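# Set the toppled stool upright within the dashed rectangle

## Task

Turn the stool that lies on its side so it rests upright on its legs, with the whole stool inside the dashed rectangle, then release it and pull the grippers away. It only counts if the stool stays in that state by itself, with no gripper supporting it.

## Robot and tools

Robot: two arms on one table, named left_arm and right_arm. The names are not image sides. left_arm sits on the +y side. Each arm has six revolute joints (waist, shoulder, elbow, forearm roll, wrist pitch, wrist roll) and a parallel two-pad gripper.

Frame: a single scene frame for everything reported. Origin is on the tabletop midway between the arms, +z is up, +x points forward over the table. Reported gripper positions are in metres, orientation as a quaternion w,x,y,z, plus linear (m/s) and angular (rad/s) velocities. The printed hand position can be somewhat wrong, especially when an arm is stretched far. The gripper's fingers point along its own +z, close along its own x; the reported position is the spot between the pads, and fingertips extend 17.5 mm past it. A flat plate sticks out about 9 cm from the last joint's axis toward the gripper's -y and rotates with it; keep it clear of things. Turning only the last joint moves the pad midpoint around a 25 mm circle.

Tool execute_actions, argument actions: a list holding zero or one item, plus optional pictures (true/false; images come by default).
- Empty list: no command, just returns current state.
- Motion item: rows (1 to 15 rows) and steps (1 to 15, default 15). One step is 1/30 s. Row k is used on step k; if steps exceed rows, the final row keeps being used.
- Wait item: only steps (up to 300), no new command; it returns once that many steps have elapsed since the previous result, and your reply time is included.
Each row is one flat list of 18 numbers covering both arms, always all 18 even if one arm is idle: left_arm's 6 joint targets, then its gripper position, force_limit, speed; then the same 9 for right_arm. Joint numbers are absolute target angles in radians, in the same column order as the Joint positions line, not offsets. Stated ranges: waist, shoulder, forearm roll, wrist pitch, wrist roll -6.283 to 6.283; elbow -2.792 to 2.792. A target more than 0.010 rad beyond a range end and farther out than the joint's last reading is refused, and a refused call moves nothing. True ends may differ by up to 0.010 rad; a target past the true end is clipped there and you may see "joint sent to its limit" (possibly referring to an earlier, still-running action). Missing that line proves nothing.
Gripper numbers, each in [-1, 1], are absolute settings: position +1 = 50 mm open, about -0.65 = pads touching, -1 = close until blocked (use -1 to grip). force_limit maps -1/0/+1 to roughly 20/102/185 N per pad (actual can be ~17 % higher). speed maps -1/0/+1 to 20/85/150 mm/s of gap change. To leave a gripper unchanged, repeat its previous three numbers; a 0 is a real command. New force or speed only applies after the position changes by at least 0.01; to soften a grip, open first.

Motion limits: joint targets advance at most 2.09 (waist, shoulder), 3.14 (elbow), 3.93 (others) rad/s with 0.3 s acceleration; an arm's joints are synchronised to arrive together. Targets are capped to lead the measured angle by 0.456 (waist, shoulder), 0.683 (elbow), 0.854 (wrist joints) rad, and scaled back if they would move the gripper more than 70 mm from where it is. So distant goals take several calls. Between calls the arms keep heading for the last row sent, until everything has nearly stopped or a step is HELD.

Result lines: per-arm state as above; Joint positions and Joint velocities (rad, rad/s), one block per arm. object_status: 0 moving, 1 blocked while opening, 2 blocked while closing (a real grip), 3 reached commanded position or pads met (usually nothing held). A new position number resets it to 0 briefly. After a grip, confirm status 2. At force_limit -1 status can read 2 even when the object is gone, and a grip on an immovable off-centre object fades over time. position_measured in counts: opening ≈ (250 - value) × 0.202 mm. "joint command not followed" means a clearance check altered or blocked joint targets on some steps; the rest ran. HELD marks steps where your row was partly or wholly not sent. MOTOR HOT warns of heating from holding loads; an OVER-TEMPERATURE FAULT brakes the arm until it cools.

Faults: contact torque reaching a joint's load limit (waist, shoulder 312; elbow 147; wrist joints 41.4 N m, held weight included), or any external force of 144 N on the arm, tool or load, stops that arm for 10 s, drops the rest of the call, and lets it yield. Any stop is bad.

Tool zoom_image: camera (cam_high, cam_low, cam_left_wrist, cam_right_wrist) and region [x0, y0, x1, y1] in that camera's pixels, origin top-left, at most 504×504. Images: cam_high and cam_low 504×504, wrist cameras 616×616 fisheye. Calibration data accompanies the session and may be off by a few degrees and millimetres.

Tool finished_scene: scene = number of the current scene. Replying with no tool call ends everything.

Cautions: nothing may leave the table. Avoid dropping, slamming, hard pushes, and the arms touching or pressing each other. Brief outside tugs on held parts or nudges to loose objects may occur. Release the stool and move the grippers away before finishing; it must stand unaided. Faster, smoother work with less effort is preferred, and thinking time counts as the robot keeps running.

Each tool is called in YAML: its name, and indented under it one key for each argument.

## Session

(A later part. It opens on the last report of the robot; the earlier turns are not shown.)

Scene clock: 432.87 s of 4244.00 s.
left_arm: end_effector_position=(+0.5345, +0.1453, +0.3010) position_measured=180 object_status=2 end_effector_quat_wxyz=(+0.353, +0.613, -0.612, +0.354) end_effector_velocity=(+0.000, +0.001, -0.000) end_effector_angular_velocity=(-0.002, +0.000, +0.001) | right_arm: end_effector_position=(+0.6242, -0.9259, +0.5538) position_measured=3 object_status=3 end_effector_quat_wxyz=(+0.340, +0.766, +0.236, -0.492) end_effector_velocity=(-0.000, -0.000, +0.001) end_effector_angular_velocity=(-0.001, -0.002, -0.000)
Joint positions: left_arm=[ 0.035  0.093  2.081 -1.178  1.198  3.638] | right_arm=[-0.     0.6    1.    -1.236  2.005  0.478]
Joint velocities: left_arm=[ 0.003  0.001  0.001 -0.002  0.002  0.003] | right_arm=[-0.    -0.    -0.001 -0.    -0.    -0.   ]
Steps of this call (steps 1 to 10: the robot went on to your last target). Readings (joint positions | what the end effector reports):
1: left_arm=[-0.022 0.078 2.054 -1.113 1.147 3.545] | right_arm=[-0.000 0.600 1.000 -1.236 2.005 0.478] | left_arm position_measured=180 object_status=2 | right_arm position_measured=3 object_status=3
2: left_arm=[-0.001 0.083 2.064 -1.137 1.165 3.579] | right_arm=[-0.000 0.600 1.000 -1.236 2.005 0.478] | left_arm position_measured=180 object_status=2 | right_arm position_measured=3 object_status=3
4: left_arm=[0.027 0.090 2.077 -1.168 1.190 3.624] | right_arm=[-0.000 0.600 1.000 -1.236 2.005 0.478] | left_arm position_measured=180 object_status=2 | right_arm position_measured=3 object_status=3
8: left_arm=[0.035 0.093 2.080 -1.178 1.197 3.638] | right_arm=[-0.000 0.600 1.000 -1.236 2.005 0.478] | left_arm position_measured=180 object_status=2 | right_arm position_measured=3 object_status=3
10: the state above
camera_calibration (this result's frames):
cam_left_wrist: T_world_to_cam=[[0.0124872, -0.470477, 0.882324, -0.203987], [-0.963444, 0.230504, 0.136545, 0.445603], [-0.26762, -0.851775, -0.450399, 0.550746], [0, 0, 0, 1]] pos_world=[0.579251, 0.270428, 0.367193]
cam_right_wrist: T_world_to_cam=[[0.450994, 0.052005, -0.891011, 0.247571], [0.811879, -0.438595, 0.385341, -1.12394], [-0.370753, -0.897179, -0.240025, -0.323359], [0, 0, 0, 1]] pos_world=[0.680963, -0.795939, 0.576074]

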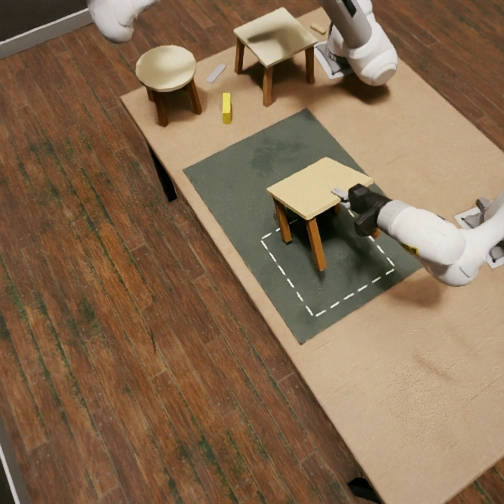

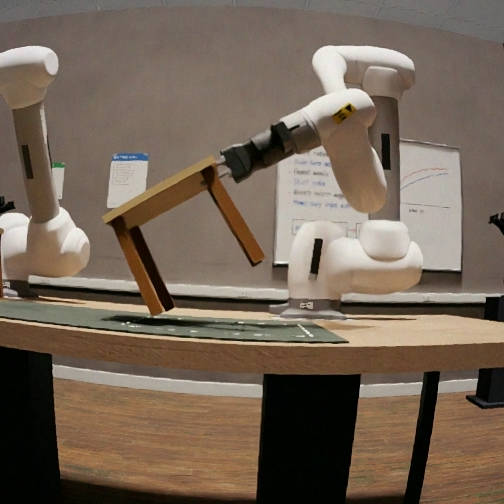

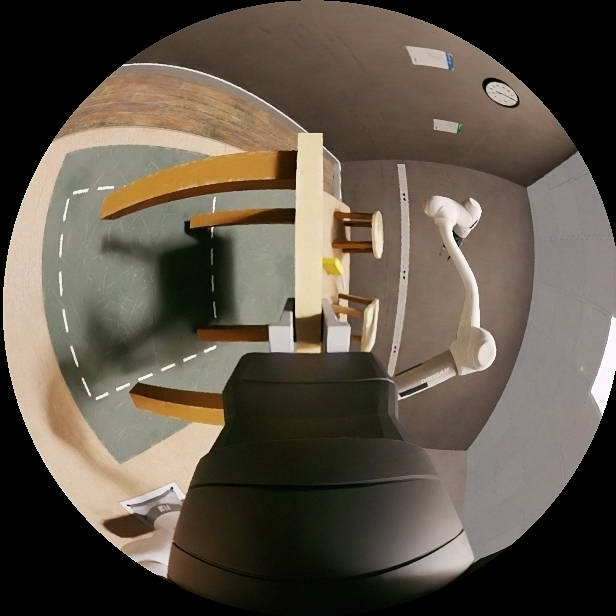

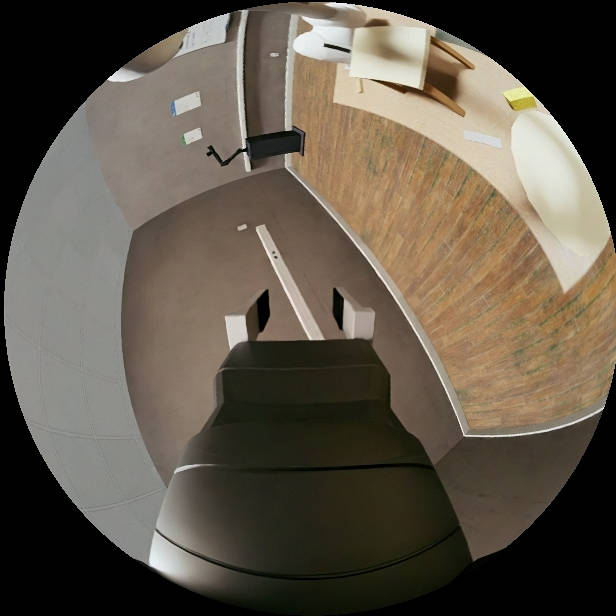

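execute_actions:
  actions:
    - {"rows": [ [0.0409, 0.0955, 2.0828, -1.1828, 1.2035, 3.6467, -1, 0.6, -0.2, 0.0, 0.6, 1.0, -1.236, 2.005, 0.478, 1, 0, 0], [0.0514, 0.1010, 2.0871, -1.1918, 1.2152, 3.6629, -1, 0.6, -0.2, 0.0, 0.6, 1.0, -1.236, 2.005, 0.478, 1, 0, 0], [0.0660, 0.1088, 2.0930, -1.2045, 1.2315, 3.6856, -1, 0.6, -0.2, 0.0, 0.6, 1.0, -1.236, 2.005, 0.478, 1, 0, 0], [0.0827, 0.1177, 2.0998, -1.2189, 1.2501, 3.7115, -1, 0.6, -0.2, 0.0, 0.6, 1.0, -1.236, 2.005, 0.478, 1, 0, 0], [0.1015, 0.1277, 2.1075, -1.2352, 1.2710, 3.7406, -1, 0.6, -0.2, 0.0, 0.6, 1.0, -1.236, 2.005, 0.478, 1, 0, 0], [0.1203, 0.1377, 2.1151, -1.2514, 1.2920, 3.7697, -1, 0.6, -0.2, 0.0, 0.6, 1.0, -1.236, 2.005, 0.478, 1, 0, 0], [0.1401, 0.1482, 2.1232, -1.2686, 1.3141, 3.8005, -1, 0.6, -0.2, 0.0, 0.6, 1.0, -1.236, 2.005, 0.478, 1, 0, 0], [0.1585, 0.1638, 2.1296, -1.2809, 1.3388, 3.8298, -1, 0.6, -0.2, 0.0, 0.6, 1.0, -1.236, 2.005, 0.478, 1, 0, 0], [0.1770, 0.1794, 2.1361, -1.2933, 1.3636, 3.8591, -1, 0.6, -0.2, 0.0, 0.6, 1.0, -1.236, 2.005, 0.478, 1, 0, 0], [0.1954, 0.1949, 2.1425, -1.3056, 1.3883, 3.8884, -1, 0.6, -0.2, 0.0, 0.6, 1.0, -1.236, 2.005, 0.478, 1, 0, 0], [0.2139, 0.2105, 2.1490, -1.3180, 1.4131, 3.9177, -1, 0.6, -0.2, 0.0, 0.6, 1.0, -1.236, 2.005, 0.478, 1, 0, 0], [0.2323, 0.2261, 2.1554, -1.3303, 1.4378, 3.9470, -1, 0.6, -0.2, 0.0, 0.6, 1.0, -1.236, 2.005, 0.478, 1, 0, 0], [0.2475, 0.2458, 2.1595, -1.3375, 1.4622, 3.9738, -1, 0.6, -0.2, 0.0, 0.6, 1.0, -1.236, 2.005, 0.478, 1, 0, 0], [0.2627, 0.2655, 2.1637, -1.3446, 1.4865, 4.0006, -1, 0.6, -0.2, 0.0, 0.6, 1.0, -1.236, 2.005, 0.478, 1, 0, 0], [0.2778, 0.2852, 2.1678, -1.3518, 1.5109, 4.0275, -1, 0.6, -0.2, 0.0, 0.6, 1.0, -1.236, 2.005, 0.478, 1, 0, 0] ], "steps": 15}
  pictures: false

execute_actions:
  actions:
    - {"rows": [ [0.2930, 0.3049, 2.1720, -1.3589, 1.5352, 4.0543, -1, 0.6, -0.2, 0.0, 0.6, 1.0, -1.236, 2.005, 0.478, 1, 0, 0], [0.3082, 0.3246, 2.1761, -1.3661, 1.5596, 4.0811, -1, 0.6, -0.2, 0.0, 0.6, 1.0, -1.236, 2.005, 0.478, 1, 0, 0], [0.3194, 0.3465, 2.1777, -1.3690, 1.5820, 4.1048, -1, 0.6, -0.2, 0.0, 0.6, 1.0, -1.236, 2.005, 0.478, 1, 0, 0], [0.3293, 0.3662, 2.1792, -1.3715, 1.6020, 4.1260, -1, 0.6, -0.2, 0.0, 0.6, 1.0, -1.236, 2.005, 0.478, 1, 0, 0], [0.3381, 0.3835, 2.1805, -1.3738, 1.6197, 4.1447, -1, 0.6, -0.2, 0.0, 0.6, 1.0, -1.236, 2.005, 0.478, 1, 0, 0], [0.3458, 0.3985, 2.1816, -1.3757, 1.6351, 4.1609, -1, 0.6, -0.2, 0.0, 0.6, 1.0, -1.236, 2.005, 0.478, 1, 0, 0], [0.3522, 0.4112, 2.1826, -1.3774, 1.6480, 4.1746, -1, 0.6, -0.2, 0.0, 0.6, 1.0, -1.236, 2.005, 0.478, 1, 0, 0], [0.3575, 0.4216, 2.1833, -1.3787, 1.6586, 4.1858, -1, 0.6, -0.2, 0.0, 0.6, 1.0, -1.236, 2.005, 0.478, 1, 0, 0], [0.3616, 0.4297, 2.1839, -1.3798, 1.6669, 4.1946, -1, 0.6, -0.2, 0.0, 0.6, 1.0, -1.236, 2.005, 0.478, 1, 0, 0], [0.3646, 0.4355, 2.1844, -1.3805, 1.6728, 4.2008, -1, 0.6, -0.2, 0.0, 0.6, 1.0, -1.236, 2.005, 0.478, 1, 0, 0], [0.3669, 0.4401, 2.1847, -1.3811, 1.6775, 4.2058, -1, 0.6, -0.2, 0.0, 0.6, 1.0, -1.236, 2.005, 0.478, 1, 0, 0] ], "steps": 15}
  pictures: false

execute_actions:
  actions:
    - {"steps": 5}

Scene clock: 455.20 s of 4244.00 s.
left_arm: end_effector_position=(+0.5353, +0.2151, +0.2715) position_measured=180 object_status=2 end_effector_quat_wxyz=(+0.430, +0.562, -0.563, +0.427) end_effector_velocity=(+0.004, +0.198, -0.110) end_effector_angular_velocity=(-0.766, +0.004, -0.006) | right_arm: end_effector_position=(+0.6242, -0.9259, +0.5538) position_measured=3 object_status=3 end_effector_quat_wxyz=(+0.340, +0.766, +0.236, -0.492) end_effector_velocity=(+0.000, +0.001, +0.001) end_effector_angular_velocity=(-0.000, -0.002, +0.001)
Joint positions: left_arm=[ 0.227  0.227  2.153 -1.325  1.434  3.941] | right_arm=[-0.     0.6    1.    -1.236  2.005  0.478]
Joint velocities: left_arm=[ 0.492  0.525  0.152 -0.279  0.72   0.821] | right_arm=[ 0.001 -0.001 -0.001  0.     0.     0.   ]
Steps of this call (steps 1 to 30: the robot went on to your last target; steps 31 to 90: nothing new was sent; then 18.83 s passed at rest; steps 91 to 105: all 15 steps of this action). Readings (joint positions | what the end effector reports):
91: left_arm=[0.036 0.093 2.081 -1.179 1.198 3.639] | right_arm=[-0.000 0.600 1.000 -1.236 2.005 0.478] | left_arm position_measured=180 object_status=2 | right_arm position_measured=3 object_status=3
92: left_arm=[0.038 0.094 2.082 -1.181 1.201 3.643] | right_arm=[-0.000 0.600 1.000 -1.236 2.005 0.478] | left_arm position_measured=180 object_status=2 | right_arm position_measured=3 object_status=3
94: left_arm=[0.051 0.101 2.087 -1.192 1.215 3.662] | right_arm=[-0.000 0.600 1.000 -1.236 2.005 0.478] | left_arm position_measured=180 object_status=2 | right_arm position_measured=3 object_status=3
98: left_arm=[0.104 0.129 2.109 -1.237 1.274 3.745] | right_arm=[-0.000 0.600 1.000 -1.236 2.005 0.478] | left_arm position_measured=180 object_status=2 | right_arm position_measured=3 object_status=3
105: the state above

Scene clock: 455.70 s of 4244.00 s.
left_arm: end_effector_position=(+0.5361, +0.2790, +0.2277) position_measured=180 object_status=2 end_effector_quat_wxyz=(+0.500, +0.500, -0.500, +0.500) end_effector_velocity=(+0.000, +0.006, -0.003) end_effector_angular_velocity=(-0.026, -0.005, +0.003) | right_arm: end_effector_position=(+0.6242, -0.9259, +0.5538) position_measured=3 object_status=3 end_effector_quat_wxyz=(+0.340, +0.766, +0.236, -0.492) end_effector_velocity=(-0.000, +0.000, +0.001) end_effector_angular_velocity=(-0.000, -0.001, +0.000)
Joint positions: left_arm=[ 0.366  0.439  2.185 -1.381  1.676  4.204] | right_arm=[-0.     0.6    1.    -1.236  2.005  0.478]
Joint velocities: left_arm=[ 0.011  0.02   0.001 -0.003  0.023  0.026] | right_arm=[ 0.    -0.001 -0.     0.     0.     0.   ]
Steps of this call (steps 1 to 15: all 15 steps of this action). Readings (joint positions | what the end effector reports):
1: left_arm=[0.243 0.245 2.158 -1.334 1.458 3.968] | right_arm=[-0.000 0.600 1.000 -1.236 2.005 0.478] | left_arm position_measured=180 object_status=2 | right_arm position_measured=3 object_status=3
2: left_arm=[0.259 0.263 2.162 -1.342 1.482 3.995] | right_arm=[-0.000 0.600 1.000 -1.236 2.005 0.478] | left_arm position_measured=180 object_status=2 | right_arm position_measured=3 object_status=3
4: left_arm=[0.288 0.301 2.170 -1.356 1.529 4.047] | right_arm=[-0.000 0.600 1.000 -1.236 2.005 0.478] | left_arm position_measured=180 object_status=2 | right_arm position_measured=3 object_status=3
8: left_arm=[0.334 0.377 2.180 -1.372 1.612 4.136] | right_arm=[-0.000 0.600 1.000 -1.236 2.005 0.478] | left_arm position_measured=180 object_status=2 | right_arm position_measured=3 object_status=3
15: the state above

Scene clock: 455.87 s of 4244.00 s.
left_arm: end_effector_position=(+0.5361, +0.2794, +0.2275) position_measured=180 object_status=2 end_effector_quat_wxyz=(+0.500, +0.500, -0.500, +0.500) end_effector_velocity=(-0.000, +0.000, +0.000) end_effector_angular_velocity=(-0.002, +0.000, -0.000) | right_arm: end_effector_position=(+0.6242, -0.9259, +0.5538) position_measured=3 object_status=3 end_effector_quat_wxyz=(+0.340, +0.766, +0.236, -0.492) end_effector_velocity=(+0.000, +0.001, +0.000) end_effector_angular_velocity=(+0.000, -0.001, +0.000)
Joint positions: left_arm=[ 0.367  0.44   2.185 -1.381  1.677  4.206] | right_arm=[-0.     0.6    1.    -1.236  2.005  0.478]
Joint velocities: left_arm=[ 0.     0.001  0.001 -0.     0.002  0.001] | right_arm=[ 0.001 -0.    -0.001  0.     0.    -0.   ]
Steps of this call (steps 1 to 5: the robot went on to your last target). Readings (joint positions | what the end effector reports):
1: left_arm=[0.367 0.439 2.185 -1.381 1.677 4.205] | right_arm=[-0.000 0.600 1.000 -1.236 2.005 0.478] | left_arm position_measured=180 object_status=2 | right_arm position_measured=3 object_status=3
2: left_arm=[0.367 0.440 2.185 -1.381 1.677 4.205] | right_arm=[-0.000 0.600 1.000 -1.236 2.005 0.478] | left_arm position_measured=180 object_status=2 | right_arm position_measured=3 object_status=3
4: left_arm=[0.367 0.440 2.185 -1.381 1.677 4.206] | right_arm=[-0.000 0.600 1.000 -1.236 2.005 0.478] | left_arm position_measured=180 object_status=2 | right_arm position_measured=3 object_status=3
5: the state above
camera_calibration (this result's frames):
cam_left_wrist: T_world_to_cam=[[0.012136, 0.033781, 0.999356, -0.243316], [-0.963473, 0.267791, 0.00264819, 0.446362], [-0.267529, -0.962885, 0.035797, 0.55267], [0, 0, 0, 1]] pos_world=[0.580866, 0.420845, 0.222193]
cam_right_wrist: T_world_to_cam=[[0.450994, 0.052005, -0.891011, 0.247571], [0.811879, -0.438595, 0.385341, -1.12394], [-0.370753, -0.897179, -0.240025, -0.323359], [0, 0, 0, 1]] pos_world=[0.680964, -0.795939, 0.576074]

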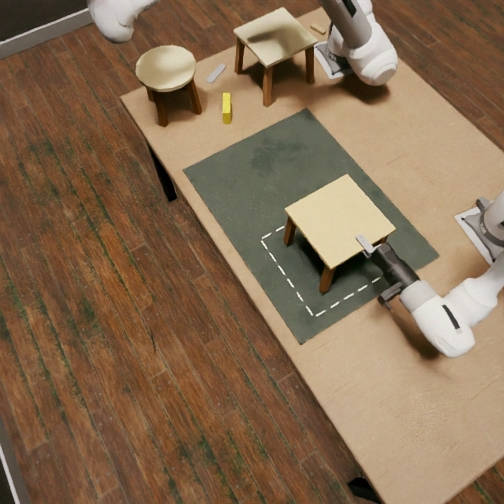

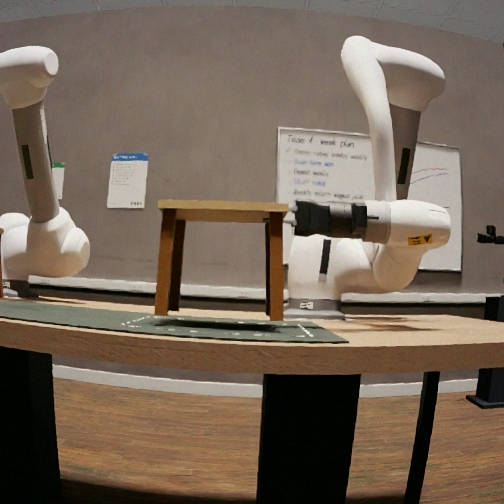

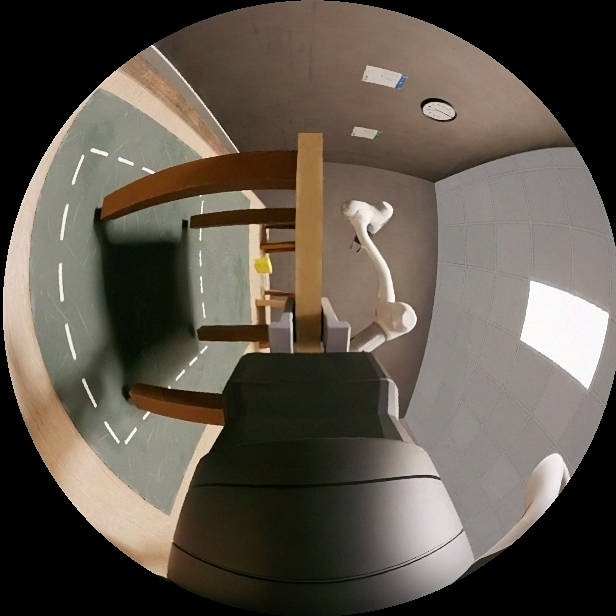

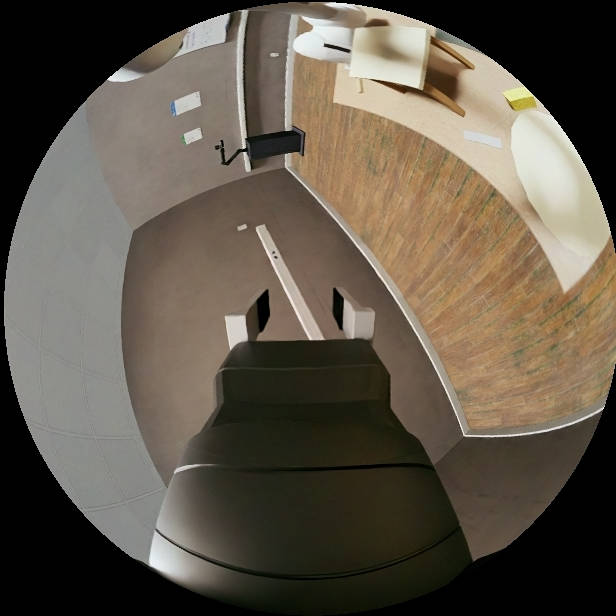

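The stool is upright in the air above the rectangle. I'll check the clearance under the feet.

zoom_image:
  camera: "cam_low"
  region: [110, 280, 330, 350]

zoom_image:
  camera: "cam_low"
  region: [130, 180, 330, 350]

zoom_image:
  camera: "cam_high"
  region: [240, 160, 440, 340]

Region (110, 280, 330, 350) of cam_low's 504x504 image, scaled by 2.291, with more detail than that image has; it fills the top 160 rows of this view, and the rest is white.

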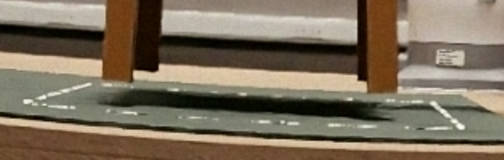

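Region (130, 180, 330, 350) of cam_low's 504x504 image, scaled by 2.520, with more detail than that image has; it fills the top 428 rows of this view, and the rest is white.

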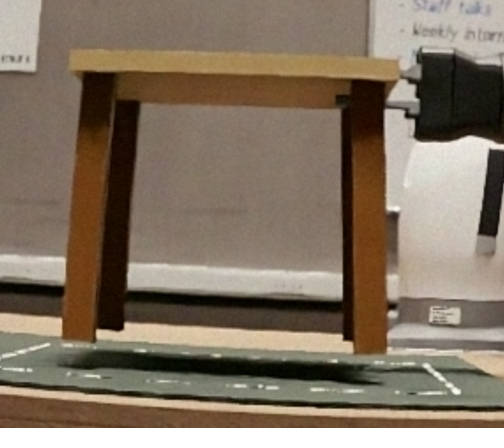

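Region (240, 160, 440, 340) of cam_high's 504x504 image, scaled by 2.520, with more detail than that image has; it fills the top 454 rows of this view, and the rest is white.

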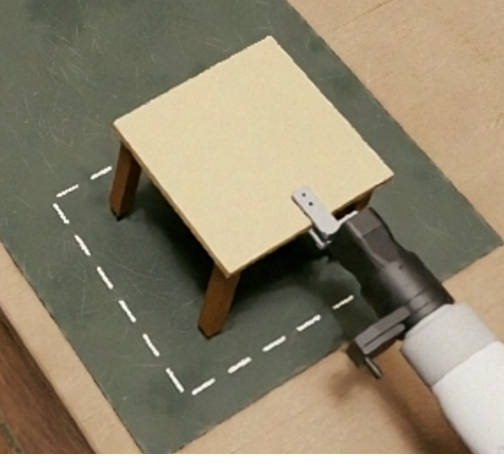

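execute_actions:
  actions:
    - {"rows": [ [0.3669, 0.4421, 2.1850, -1.3813, 1.6780, 4.2080, -1, 0.6, -0.2, 0.0, 0.6, 1.0, -1.236, 2.005, 0.478, 1, 0, 0], [0.3669, 0.4462, 2.1855, -1.3818, 1.6790, 4.2124, -1, 0.6, -0.2, 0.0, 0.6, 1.0, -1.236, 2.005, 0.478, 1, 0, 0], [0.3669, 0.4523, 2.1863, -1.3826, 1.6805, 4.2190, -1, 0.6, -0.2, 0.0, 0.6, 1.0, -1.236, 2.005, 0.478, 1, 0, 0], [0.3669, 0.4583, 2.1870, -1.3833, 1.6820, 4.2256, -1, 0.6, -0.2, 0.0, 0.6, 1.0, -1.236, 2.005, 0.478, 1, 0, 0], [0.3668, 0.4644, 2.1878, -1.3840, 1.6835, 4.2323, -1, 0.6, -0.2, 0.0, 0.6, 1.0, -1.236, 2.005, 0.478, 1, 0, 0], [0.3668, 0.4701, 2.1885, -1.3847, 1.6849, 4.2384, -1, 0.6, -0.2, 0.0, 0.6, 1.0, -1.236, 2.005, 0.478, 1, 0, 0], [0.3668, 0.4745, 2.1891, -1.3853, 1.6860, 4.2433, -1, 0.6, -0.2, 0.0, 0.6, 1.0, -1.236, 2.005, 0.478, 1, 0, 0], [0.3668, 0.4778, 2.1895, -1.3857, 1.6868, 4.2468, -1, 0.6, -0.2, 0.0, 0.6, 1.0, -1.236, 2.005, 0.478, 1, 0, 0], [0.3668, 0.4798, 2.1898, -1.3859, 1.6873, 4.2490, -1, 0.6, -0.2, 0.0, 0.6, 1.0, -1.236, 2.005, 0.478, 1, 0, 0], [0.3668, 0.4806, 2.1899, -1.3860, 1.6875, 4.2499, -1, 0.6, -0.2, 0.0, 0.6, 1.0, -1.236, 2.005, 0.478, 1, 0, 0] ], "steps": 15}

zoom_image:
  camera: "cam_low"
  region: [130, 280, 330, 350]

zoom_image:
  camera: "cam_left_wrist"
  region: [40, 130, 300, 460]

Scene clock: 496.83 s of 4244.00 s.
left_arm: end_effector_position=(+0.5361, +0.2795, +0.2106) position_measured=180 object_status=2 end_effector_quat_wxyz=(+0.505, +0.495, -0.495, +0.505) end_effector_velocity=(+0.000, +0.000, -0.001) end_effector_angular_velocity=(-0.002, -0.001, -0.000) | right_arm: end_effector_position=(+0.6242, -0.9259, +0.5538) position_measured=3 object_status=3 end_effector_quat_wxyz=(+0.340, +0.766, +0.236, -0.492) end_effector_velocity=(+0.000, +0.001, +0.001) end_effector_angular_velocity=(-0.000, -0.002, +0.001)
Joint positions: left_arm=[ 0.367  0.48   2.19  -1.386  1.687  4.25 ] | right_arm=[-0.     0.6    1.    -1.236  2.005  0.478]
Joint velocities: left_arm=[-0.     0.003 -0.    -0.     0.002  0.004] | right_arm=[ 0.001 -0.001 -0.002  0.     0.    -0.   ]
Steps of this call (steps 1 to 15: the robot went on to your last target; steps 16 to 90: nothing new was sent; then 37.47 s passed at rest; steps 91 to 105: all 15 steps of this action). Readings (joint positions | what the end effector reports):
91: left_arm=[0.367 0.440 2.185 -1.381 1.678 4.206] | right_arm=[-0.000 0.600 1.000 -1.236 2.005 0.478] | left_arm position_measured=180 object_status=2 | right_arm position_measured=3 object_status=3
92: left_arm=[0.367 0.441 2.185 -1.381 1.678 4.207] | right_arm=[-0.000 0.600 1.000 -1.236 2.005 0.478] | left_arm position_measured=180 object_status=2 | right_arm position_measured=3 object_status=3
94: left_arm=[0.367 0.447 2.186 -1.382 1.679 4.213] | right_arm=[-0.000 0.600 1.000 -1.236 2.005 0.478] | left_arm position_measured=180 object_status=2 | right_arm position_measured=3 object_status=3
98: left_arm=[0.367 0.468 2.188 -1.384 1.684 4.236] | right_arm=[-0.000 0.600 1.000 -1.236 2.005 0.478] | left_arm position_measured=180 object_status=2 | right_arm position_measured=3 object_status=3
105: the state above
camera_calibration (this result's frames):
cam_left_wrist: T_world_to_cam=[[0.0121471, 0.054714, 0.998428, -0.232145], [-0.963513, 0.267644, -0.00294463, 0.44767], [-0.267384, -0.961963, 0.0559687, 0.548804], [0, 0, 0, 1]] pos_world=[0.580898, 0.420815, 0.202383]
cam_right_wrist: T_world_to_cam=[[0.450994, 0.0520051, -0.891011, 0.247571], [0.811879, -0.438595, 0.385341, -1.12394], [-0.370753, -0.897179, -0.240025, -0.323359], [0, 0, 0, 1]] pos_world=[0.680964, -0.795939, 0.576074]

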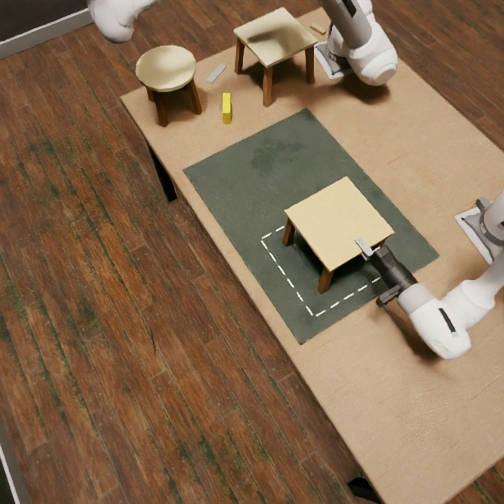

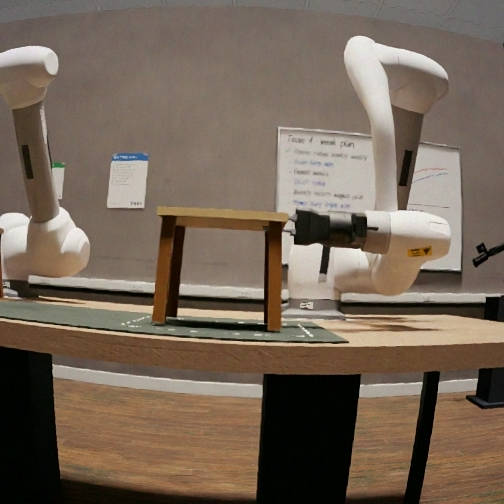

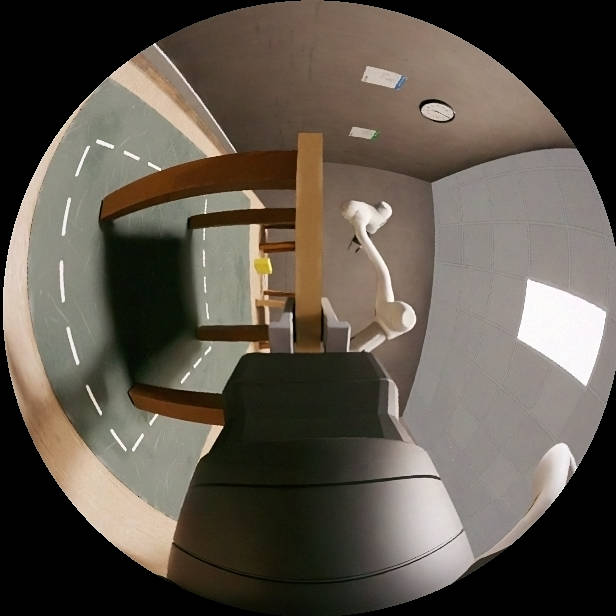

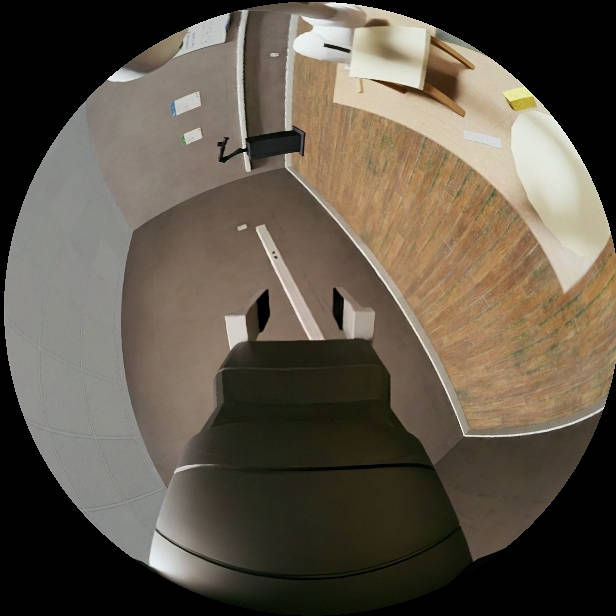

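Region (130, 280, 330, 350) of cam_low's 504x504 image, scaled by 2.520, with more detail than that image has; it fills the top 176 rows of this view, and the rest is white.

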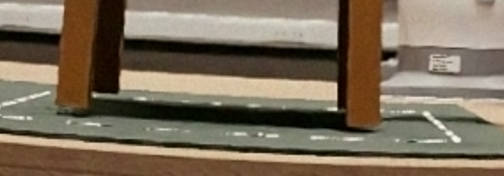

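Region (40, 130, 300, 460) of cam_left_wrist's 616x616 image, scaled by 1.527, with more detail than that image has; it fills the left 397 columns of this view, and the rest is white.

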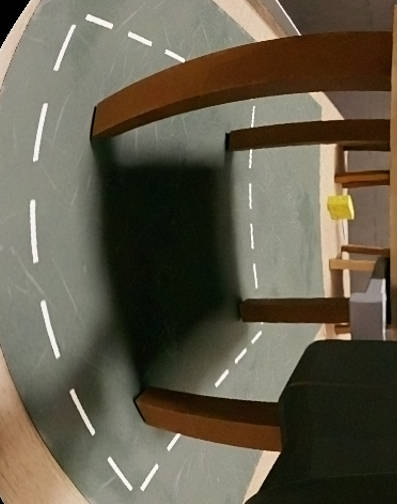

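zoom_image:
  camera: "cam_low"
  region: [140, 300, 200, 340]

zoom_image:
  camera: "cam_low"
  region: [245, 305, 305, 345]

Region (140, 300, 200, 340) of cam_low's 504x504 image, scaled by 8.400, with more detail than that image has.

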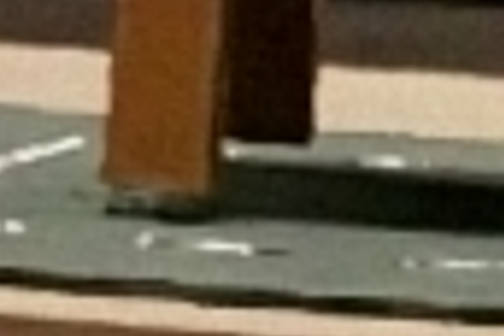

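Region (245, 305, 305, 345) of cam_low's 504x504 image, scaled by 8.400, with more detail than that image has.

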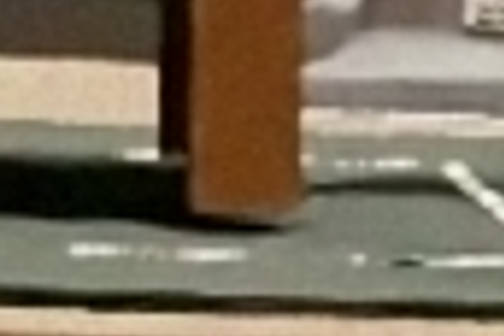

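execute_actions:
  actions:
    - {"rows": [ [0.3668, 0.4807, 2.1899, -1.3852, 1.6859, 4.2501, -1, 0.6, -0.2, 0.0, 0.6, 1.0, -1.236, 2.005, 0.478, 1, 0, 0], [0.3668, 0.4809, 2.1899, -1.3842, 1.6839, 4.2504, -1, 0.6, -0.2, 0.0, 0.6, 1.0, -1.236, 2.005, 0.478, 1, 0, 0], [0.3668, 0.4810, 2.1900, -1.3832, 1.6820, 4.2507, -1, 0.6, -0.2, 0.0, 0.6, 1.0, -1.236, 2.005, 0.478, 1, 0, 0], [0.3668, 0.4811, 2.1900, -1.3824, 1.6804, 4.2509, -1, 0.6, -0.2, 0.0, 0.6, 1.0, -1.236, 2.005, 0.478, 1, 0, 0], [0.3668, 0.4812, 2.1900, -1.3820, 1.6796, 4.2510, -1, 0.6, -0.2, 0.0, 0.6, 1.0, -1.236, 2.005, 0.478, 1, 0, 0] ], "steps": 11}

zoom_image:
  camera: "cam_low"
  region: [140, 300, 200, 340]

zoom_image:
  camera: "cam_low"
  region: [245, 305, 305, 345]

Scene clock: 546.43 s of 4244.00 s.
left_arm: end_effector_position=(+0.5361, +0.2794, +0.2076) position_measured=180 object_status=2 end_effector_quat_wxyz=(+0.503, +0.497, -0.497, +0.503) end_effector_velocity=(-0.000, -0.000, +0.000) end_effector_angular_velocity=(+0.000, -0.001, -0.001) | right_arm: end_effector_position=(+0.6242, -0.9259, +0.5538) position_measured=3 object_status=3 end_effector_quat_wxyz=(+0.340, +0.766, +0.236, -0.492) end_effector_velocity=(+0.000, +0.001, +0.000) end_effector_angular_velocity=(+0.000, -0.000, +0.001)
Joint positions: left_arm=[ 0.367  0.481  2.19  -1.382  1.68   4.251] | right_arm=[-0.     0.6    1.    -1.236  2.005  0.478]
Joint velocities: left_arm=[-0.    -0.    -0.     0.001  0.     0.   ] | right_arm=[ 0.001 -0.    -0.     0.    -0.     0.   ]
Steps of this call (steps 1 to 15: the robot went on to your last target; steps 16 to 90: nothing new was sent; then 46.23 s passed at rest; steps 91 to 101: all 11 steps of this action). Readings (joint positions | what the end effector reports):
91: left_arm=[0.367 0.481 2.190 -1.386 1.688 4.250] | right_arm=[-0.000 0.600 1.000 -1.236 2.005 0.478] | left_arm position_measured=180 object_status=2 | right_arm position_measured=3 object_status=3
92: left_arm=[0.367 0.481 2.190 -1.386 1.687 4.250] | right_arm=[-0.000 0.600 1.000 -1.236 2.005 0.478] | left_arm position_measured=180 object_status=2 | right_arm position_measured=3 object_status=3
94: left_arm=[0.367 0.481 2.190 -1.384 1.684 4.250] | right_arm=[-0.000 0.600 1.000 -1.236 2.005 0.478] | left_arm position_measured=180 object_status=2 | right_arm position_measured=3 object_status=3
98: left_arm=[0.367 0.481 2.190 -1.382 1.680 4.251] | right_arm=[-0.000 0.600 1.000 -1.236 2.005 0.478] | left_arm position_measured=180 object_status=2 | right_arm position_measured=3 object_status=3
101: the state above
camera_calibration (this result's frames):
cam_left_wrist: T_world_to_cam=[[0.0122275, 0.0462123, 0.998857, -0.226832], [-0.963482, 0.267774, -0.000594114, 0.447106], [-0.267495, -0.962373, 0.0477989, 0.55073], [0, 0, 0, 1]] pos_world=[0.58087, 0.420766, 0.200514]
cam_right_wrist: T_world_to_cam=[[0.450994, 0.0520051, -0.891011, 0.247571], [0.811879, -0.438595, 0.385341, -1.12394], [-0.370753, -0.897179, -0.240025, -0.323359], [0, 0, 0, 1]] pos_world=[0.680963, -0.795939, 0.576074]

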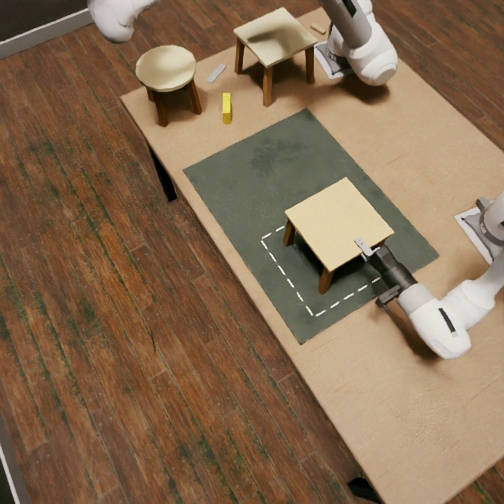

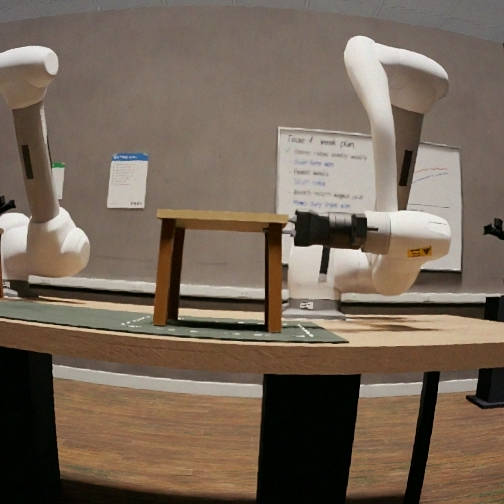

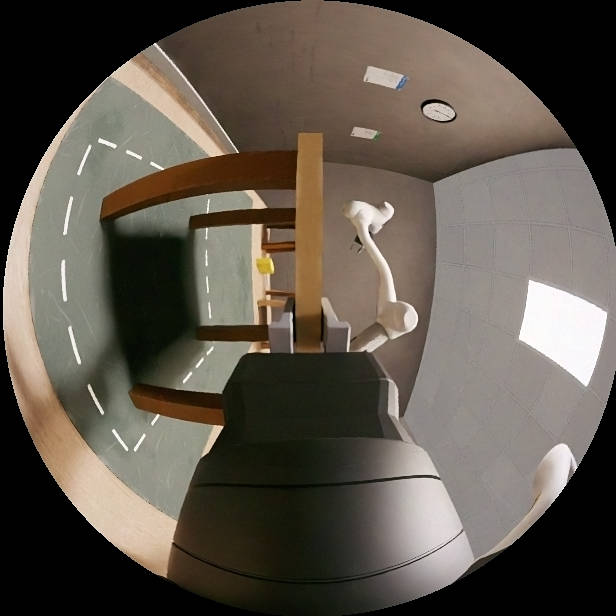

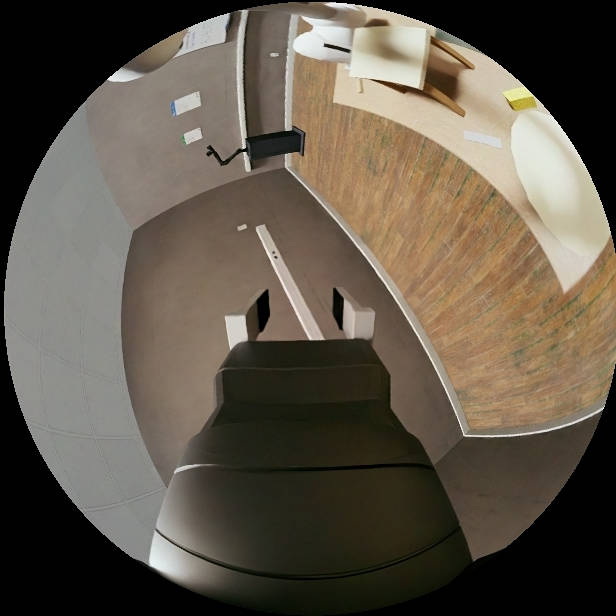

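Region (140, 300, 200, 340) of cam_low's 504x504 image, scaled by 8.400, with more detail than that image has.

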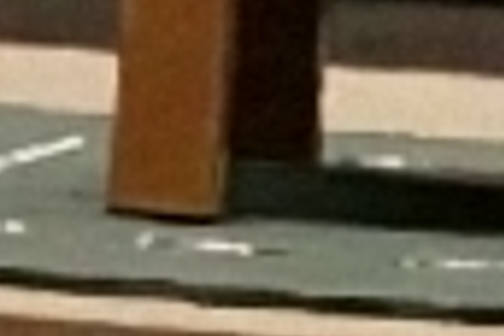

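Region (245, 305, 305, 345) of cam_low's 504x504 image, scaled by 8.400, with more detail than that image has.

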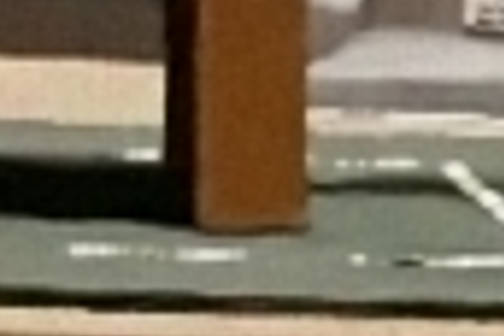

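The feet are touching the mat. Now I'll release and retreat.

execute_actions:
  actions:
    - {"rows": [ [0.3668, 0.4812, 2.1900, -1.3820, 1.6796, 4.2510, 1, 0, 0, 0.0, 0.6, 1.0, -1.236, 2.005, 0.478, 1, 0, 0] ], "steps": 12}
  pictures: false

execute_actions:
  actions:
    - {"rows": [ [0.3710, 0.4818, 2.1884, -1.3782, 1.6814, 4.2505, 1, 0, 0, 0.0, 0.6, 1.0, -1.236, 2.005, 0.478, 1, 0, 0], [0.3793, 0.4829, 2.1852, -1.3707, 1.6851, 4.2495, 1, 0, 0, 0.0, 0.6, 1.0, -1.236, 2.005, 0.478, 1, 0, 0], [0.3918, 0.4846, 2.1803, -1.3594, 1.6905, 4.2479, 1, 0, 0, 0.0, 0.6, 1.0, -1.236, 2.005, 0.478, 1, 0, 0], [0.4070, 0.4866, 2.1744, -1.3455, 1.6972, 4.2461, 1, 0, 0, 0.0, 0.6, 1.0, -1.236, 2.005, 0.478, 1, 0, 0], [0.4237, 0.4889, 2.1680, -1.3305, 1.7045, 4.2440, 1, 0, 0, 0.0, 0.6, 1.0, -1.236, 2.005, 0.478, 1, 0, 0], [0.4403, 0.4911, 2.1615, -1.3154, 1.7118, 4.2420, 1, 0, 0, 0.0, 0.6, 1.0, -1.236, 2.005, 0.478, 1, 0, 0], [0.4570, 0.4934, 2.1551, -1.3003, 1.7191, 4.2400, 1, 0, 0, 0.0, 0.6, 1.0, -1.236, 2.005, 0.478, 1, 0, 0], [0.4736, 0.4956, 2.1487, -1.2852, 1.7263, 4.2379, 1, 0, 0, 0.0, 0.6, 1.0, -1.236, 2.005, 0.478, 1, 0, 0], [0.4902, 0.4978, 2.1422, -1.2701, 1.7336, 4.2359, 1, 0, 0, 0.0, 0.6, 1.0, -1.236, 2.005, 0.478, 1, 0, 0], [0.5055, 0.4999, 2.1363, -1.2563, 1.7403, 4.2340, 1, 0, 0, 0.0, 0.6, 1.0, -1.236, 2.005, 0.478, 1, 0, 0], [0.5261, 0.4894, 2.1338, -1.2563, 1.7403, 4.2340, 1, 0, 0, 0.0, 0.6, 1.0, -1.236, 2.005, 0.478, 1, 0, 0], [0.5497, 0.4774, 2.1309, -1.2563, 1.7403, 4.2340, 1, 0, 0, 0.0, 0.6, 1.0, -1.236, 2.005, 0.478, 1, 0, 0], [0.5762, 0.4639, 2.1276, -1.2563, 1.7403, 4.2340, 1, 0, 0, 0.0, 0.6, 1.0, -1.236, 2.005, 0.478, 1, 0, 0], [0.6056, 0.4489, 2.1240, -1.2563, 1.7403, 4.2340, 1, 0, 0, 0.0, 0.6, 1.0, -1.236, 2.005, 0.478, 1, 0, 0], [0.6351, 0.4339, 2.1203, -1.2563, 1.7403, 4.2340, 1, 0, 0, 0.0, 0.6, 1.0, -1.236, 2.005, 0.478, 1, 0, 0] ], "steps": 15}
  pictures: false

execute_actions:
  actions:
    - {"rows": [ [0.6645, 0.4190, 2.1167, -1.2563, 1.7403, 4.2340, 1, 0, 0, 0.0, 0.6, 1.0, -1.236, 2.005, 0.478, 1, 0, 0], [0.6940, 0.4040, 2.1131, -1.2563, 1.7403, 4.2340, 1, 0, 0, 0.0, 0.6, 1.0, -1.236, 2.005, 0.478, 1, 0, 0], [0.7205, 0.3905, 2.1098, -1.2563, 1.7403, 4.2340, 1, 0, 0, 0.0, 0.6, 1.0, -1.236, 2.005, 0.478, 1, 0, 0], [0.7440, 0.3785, 2.1069, -1.2563, 1.7403, 4.2340, 1, 0, 0, 0.0, 0.6, 1.0, -1.236, 2.005, 0.478, 1, 0, 0], [0.7647, 0.3680, 2.1044, -1.2563, 1.7403, 4.2340, 1, 0, 0, 0.0, 0.6, 1.0, -1.236, 2.005, 0.478, 1, 0, 0], [0.7794, 0.3605, 2.1025, -1.2563, 1.7403, 4.2340, 1, 0, 0, 0.0, 0.6, 1.0, -1.236, 2.005, 0.478, 1, 0, 0], [0.7912, 0.3545, 2.1011, -1.2563, 1.7403, 4.2340, 1, 0, 0, 0.0, 0.6, 1.0, -1.236, 2.005, 0.478, 1, 0, 0], [0.80, 0.35, 2.10, -1.2563, 1.7403, 4.2340, 1, 0, 0, 0.0, 0.6, 1.0, -1.236, 2.005, 0.478, 1, 0, 0] ], "steps": 15}

Scene clock: 566.77 s of 4244.00 s.
left_arm: end_effector_position=(+0.5361, +0.2794, +0.2075) position_measured=16 object_status=0 end_effector_quat_wxyz=(+0.503, +0.497, -0.497, +0.503) end_effector_velocity=(-0.001, -0.001, +0.000) end_effector_angular_velocity=(-0.001, +0.001, -0.001) | right_arm: end_effector_position=(+0.6242, -0.9259, +0.5538) position_measured=3 object_status=3 end_effector_quat_wxyz=(+0.340, +0.766, +0.236, -0.492) end_effector_velocity=(+0.001, +0.000, -0.001) end_effector_angular_velocity=(+0.000, +0.001, +0.000)
Joint positions: left_arm=[ 0.367  0.481  2.19  -1.382  1.68   4.251] | right_arm=[-0.     0.6    1.    -1.236  2.005  0.478]
Joint velocities: left_arm=[-0.001 -0.     0.001  0.     0.001  0.   ] | right_arm=[ 0.     0.001 -0.     0.    -0.     0.   ]
Steps of this call (steps 1 to 15: the robot went on to your last target; steps 16 to 90: nothing new was sent; then 16.93 s passed at rest; steps 91 to 102: all 12 steps of this action). Readings (joint positions | what the end effector reports):
91: left_arm=[0.367 0.481 2.190 -1.382 1.680 4.251] | right_arm=[-0.000 0.600 1.000 -1.236 2.005 0.478] | left_arm position_measured=171 object_status=0 | right_arm position_measured=3 object_status=3
92: left_arm=[0.367 0.481 2.190 -1.382 1.680 4.251] | right_arm=[-0.000 0.600 1.000 -1.236 2.005 0.478] | left_arm position_measured=156 object_status=0 | right_arm position_measured=3 object_status=3
94: left_arm=[0.367 0.481 2.190 -1.382 1.680 4.251] | right_arm=[-0.000 0.600 1.000 -1.236 2.005 0.478] | left_arm position_measured=128 object_status=0 | right_arm position_measured=3 object_status=3
98: left_arm=[0.367 0.481 2.190 -1.382 1.680 4.251] | right_arm=[-0.000 0.600 1.000 -1.236 2.005 0.478] | left_arm position_measured=72 object_status=0 | right_arm position_measured=3 object_status=3
102: the state above

Scene clock: 567.27 s of 4244.00 s.
left_arm: end_effector_position=(+0.5404, +0.3829, +0.2180) position_measured=3 object_status=3 end_effector_quat_wxyz=(+0.480, +0.508, -0.496, +0.515) end_effector_velocity=(+0.034, +0.367, +0.180) end_effector_angular_velocity=(+0.169, -0.375, +0.583) | right_arm: end_effector_position=(+0.6242, -0.9259, +0.5538) position_measured=3 object_status=3 end_effector_quat_wxyz=(+0.340, +0.766, +0.236, -0.492) end_effector_velocity=(+0.000, -0.000, +0.000) end_effector_angular_velocity=(-0.000, -0.001, +0.000)
Joint positions: left_arm=[ 0.548  0.48   2.132 -1.26   1.739  4.234] | right_arm=[-0.     0.6    1.    -1.236  2.005  0.478]
Joint velocities: left_arm=[ 0.654 -0.331 -0.097  0.065  0.032 -0.009] | right_arm=[-0.     0.    -0.001  0.    -0.     0.   ]
Steps of this call (steps 1 to 15: all 15 steps of this action). Readings (joint positions | what the end effector reports):
1: left_arm=[0.367 0.481 2.190 -1.382 1.680 4.251] | right_arm=[-0.000 0.600 1.000 -1.236 2.005 0.478] | left_arm position_measured=6 object_status=0 | right_arm position_measured=3 object_status=3
2: left_arm=[0.369 0.481 2.190 -1.380 1.680 4.251] | right_arm=[-0.000 0.600 1.000 -1.236 2.005 0.478] | left_arm position_measured=3 object_status=0 | right_arm position_measured=3 object_status=3
4: left_arm=[0.379 0.483 2.185 -1.370 1.685 4.250] | right_arm=[-0.000 0.600 1.000 -1.236 2.005 0.478] | left_arm position_measured=3 object_status=0 | right_arm position_measured=3 object_status=3
8: left_arm=[0.427 0.489 2.167 -1.327 1.706 4.244] | right_arm=[-0.000 0.600 1.000 -1.236 2.005 0.478] | left_arm position_measured=3 object_status=3 | right_arm position_measured=3 object_status=3
15: the state above

Scene clock: 567.77 s of 4244.00 s.
left_arm: end_effector_position=(+0.5361, +0.5221, +0.2889) position_measured=3 object_status=3 end_effector_quat_wxyz=(+0.356, +0.547, -0.482, +0.584) end_effector_velocity=(-0.001, +0.004, +0.001) end_effector_angular_velocity=(+0.002, -0.003, +0.007) | right_arm: end_effector_position=(+0.6242, -0.9259, +0.5538) position_measured=3 object_status=3 end_effector_quat_wxyz=(+0.340, +0.766, +0.236, -0.492) end_effector_velocity=(+0.001, +0.001, -0.001) end_effector_angular_velocity=(+0.000, +0.001, +0.001)
Joint positions: left_arm=[ 0.799  0.35   2.1   -1.256  1.74   4.234] | right_arm=[-0.     0.6    1.    -1.236  2.005  0.478]
Joint velocities: left_arm=[ 0.008 -0.002 -0.001  0.     0.     0.   ] | right_arm=[ 0.001  0.001  0.     0.     0.    -0.   ]
Steps of this call (steps 1 to 15: all 15 steps of this action). Readings (joint positions | what the end effector reports):
1: left_arm=[0.571 0.468 2.129 -1.258 1.740 4.234] | right_arm=[-0.000 0.600 1.000 -1.236 2.005 0.478] | left_arm position_measured=3 object_status=3 | right_arm position_measured=3 object_status=3
2: left_arm=[0.595 0.455 2.126 -1.257 1.740 4.234] | right_arm=[-0.000 0.600 1.000 -1.236 2.005 0.478] | left_arm position_measured=3 object_status=3 | right_arm position_measured=3 object_status=3
4: left_arm=[0.644 0.430 2.119 -1.257 1.740 4.234] | right_arm=[-0.000 0.600 1.000 -1.236 2.005 0.478] | left_arm position_measured=3 object_status=3 | right_arm position_measured=3 object_status=3
8: left_arm=[0.740 0.380 2.107 -1.256 1.740 4.234] | right_arm=[-0.000 0.600 1.000 -1.236 2.005 0.478] | left_arm position_measured=3 object_status=3 | right_arm position_measured=3 object_status=3
15: the state above
camera_calibration (this result's frames):
cam_left_wrist: T_world_to_cam=[[-0.145338, -0.076021, 0.986457, -0.167402], [-0.98905, -0.014654, -0.146849, 0.585609], [0.0256192, -0.996999, -0.0730588, 0.676339], [0, 0, 0, 1]] pos_world=[0.53754, 0.670164, 0.300543]
cam_right_wrist: T_world_to_cam=[[0.450994, 0.0520051, -0.891011, 0.247571], [0.811879, -0.438595, 0.385341, -1.12394], [-0.370753, -0.897179, -0.240025, -0.323359], [0, 0, 0, 1]] pos_world=[0.680964, -0.795939, 0.576074]

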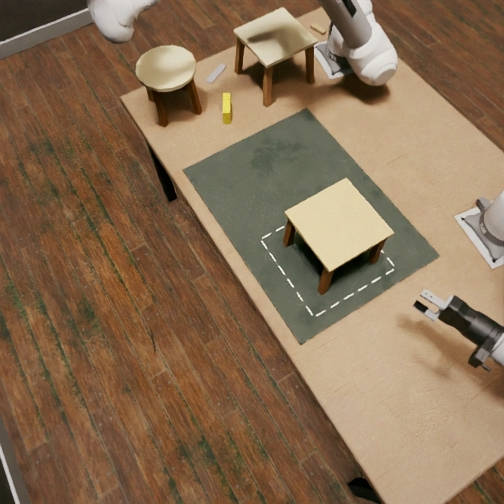

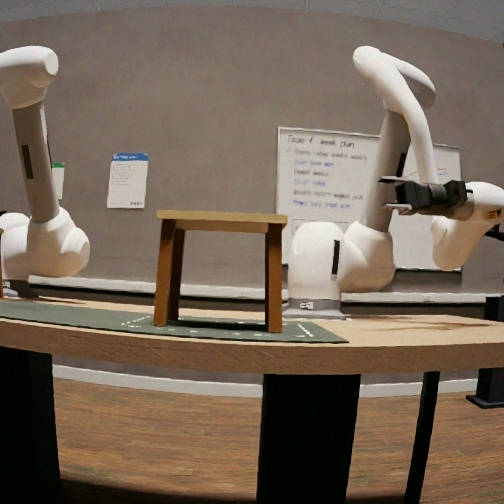

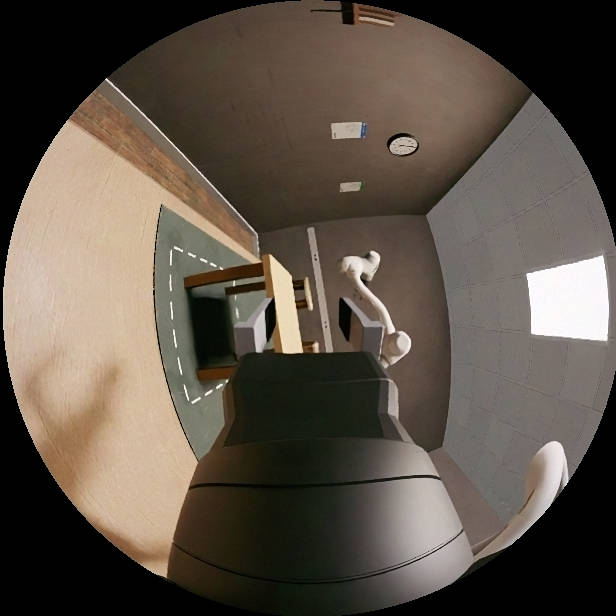

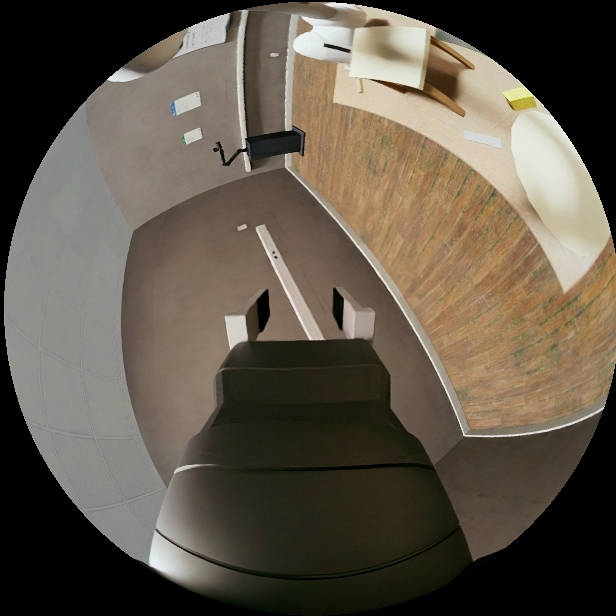

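zoom_image:
  camera: "cam_high"
  region: [240, 160, 440, 340]

Region (240, 160, 440, 340) of cam_high's 504x504 image, scaled by 2.520, with more detail than that image has; it fills the top 454 rows of this view, and the rest is white.

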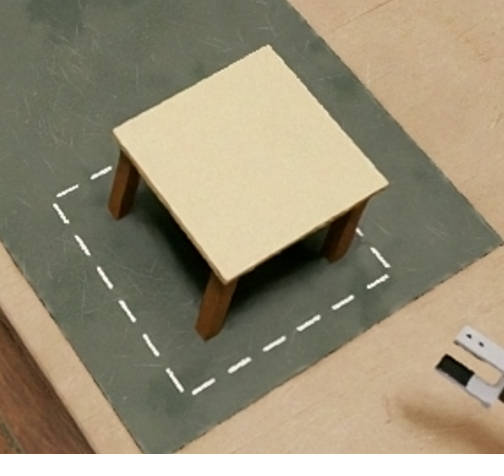

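finished_scene:
  scene: 1

The scene is finished: the task was done.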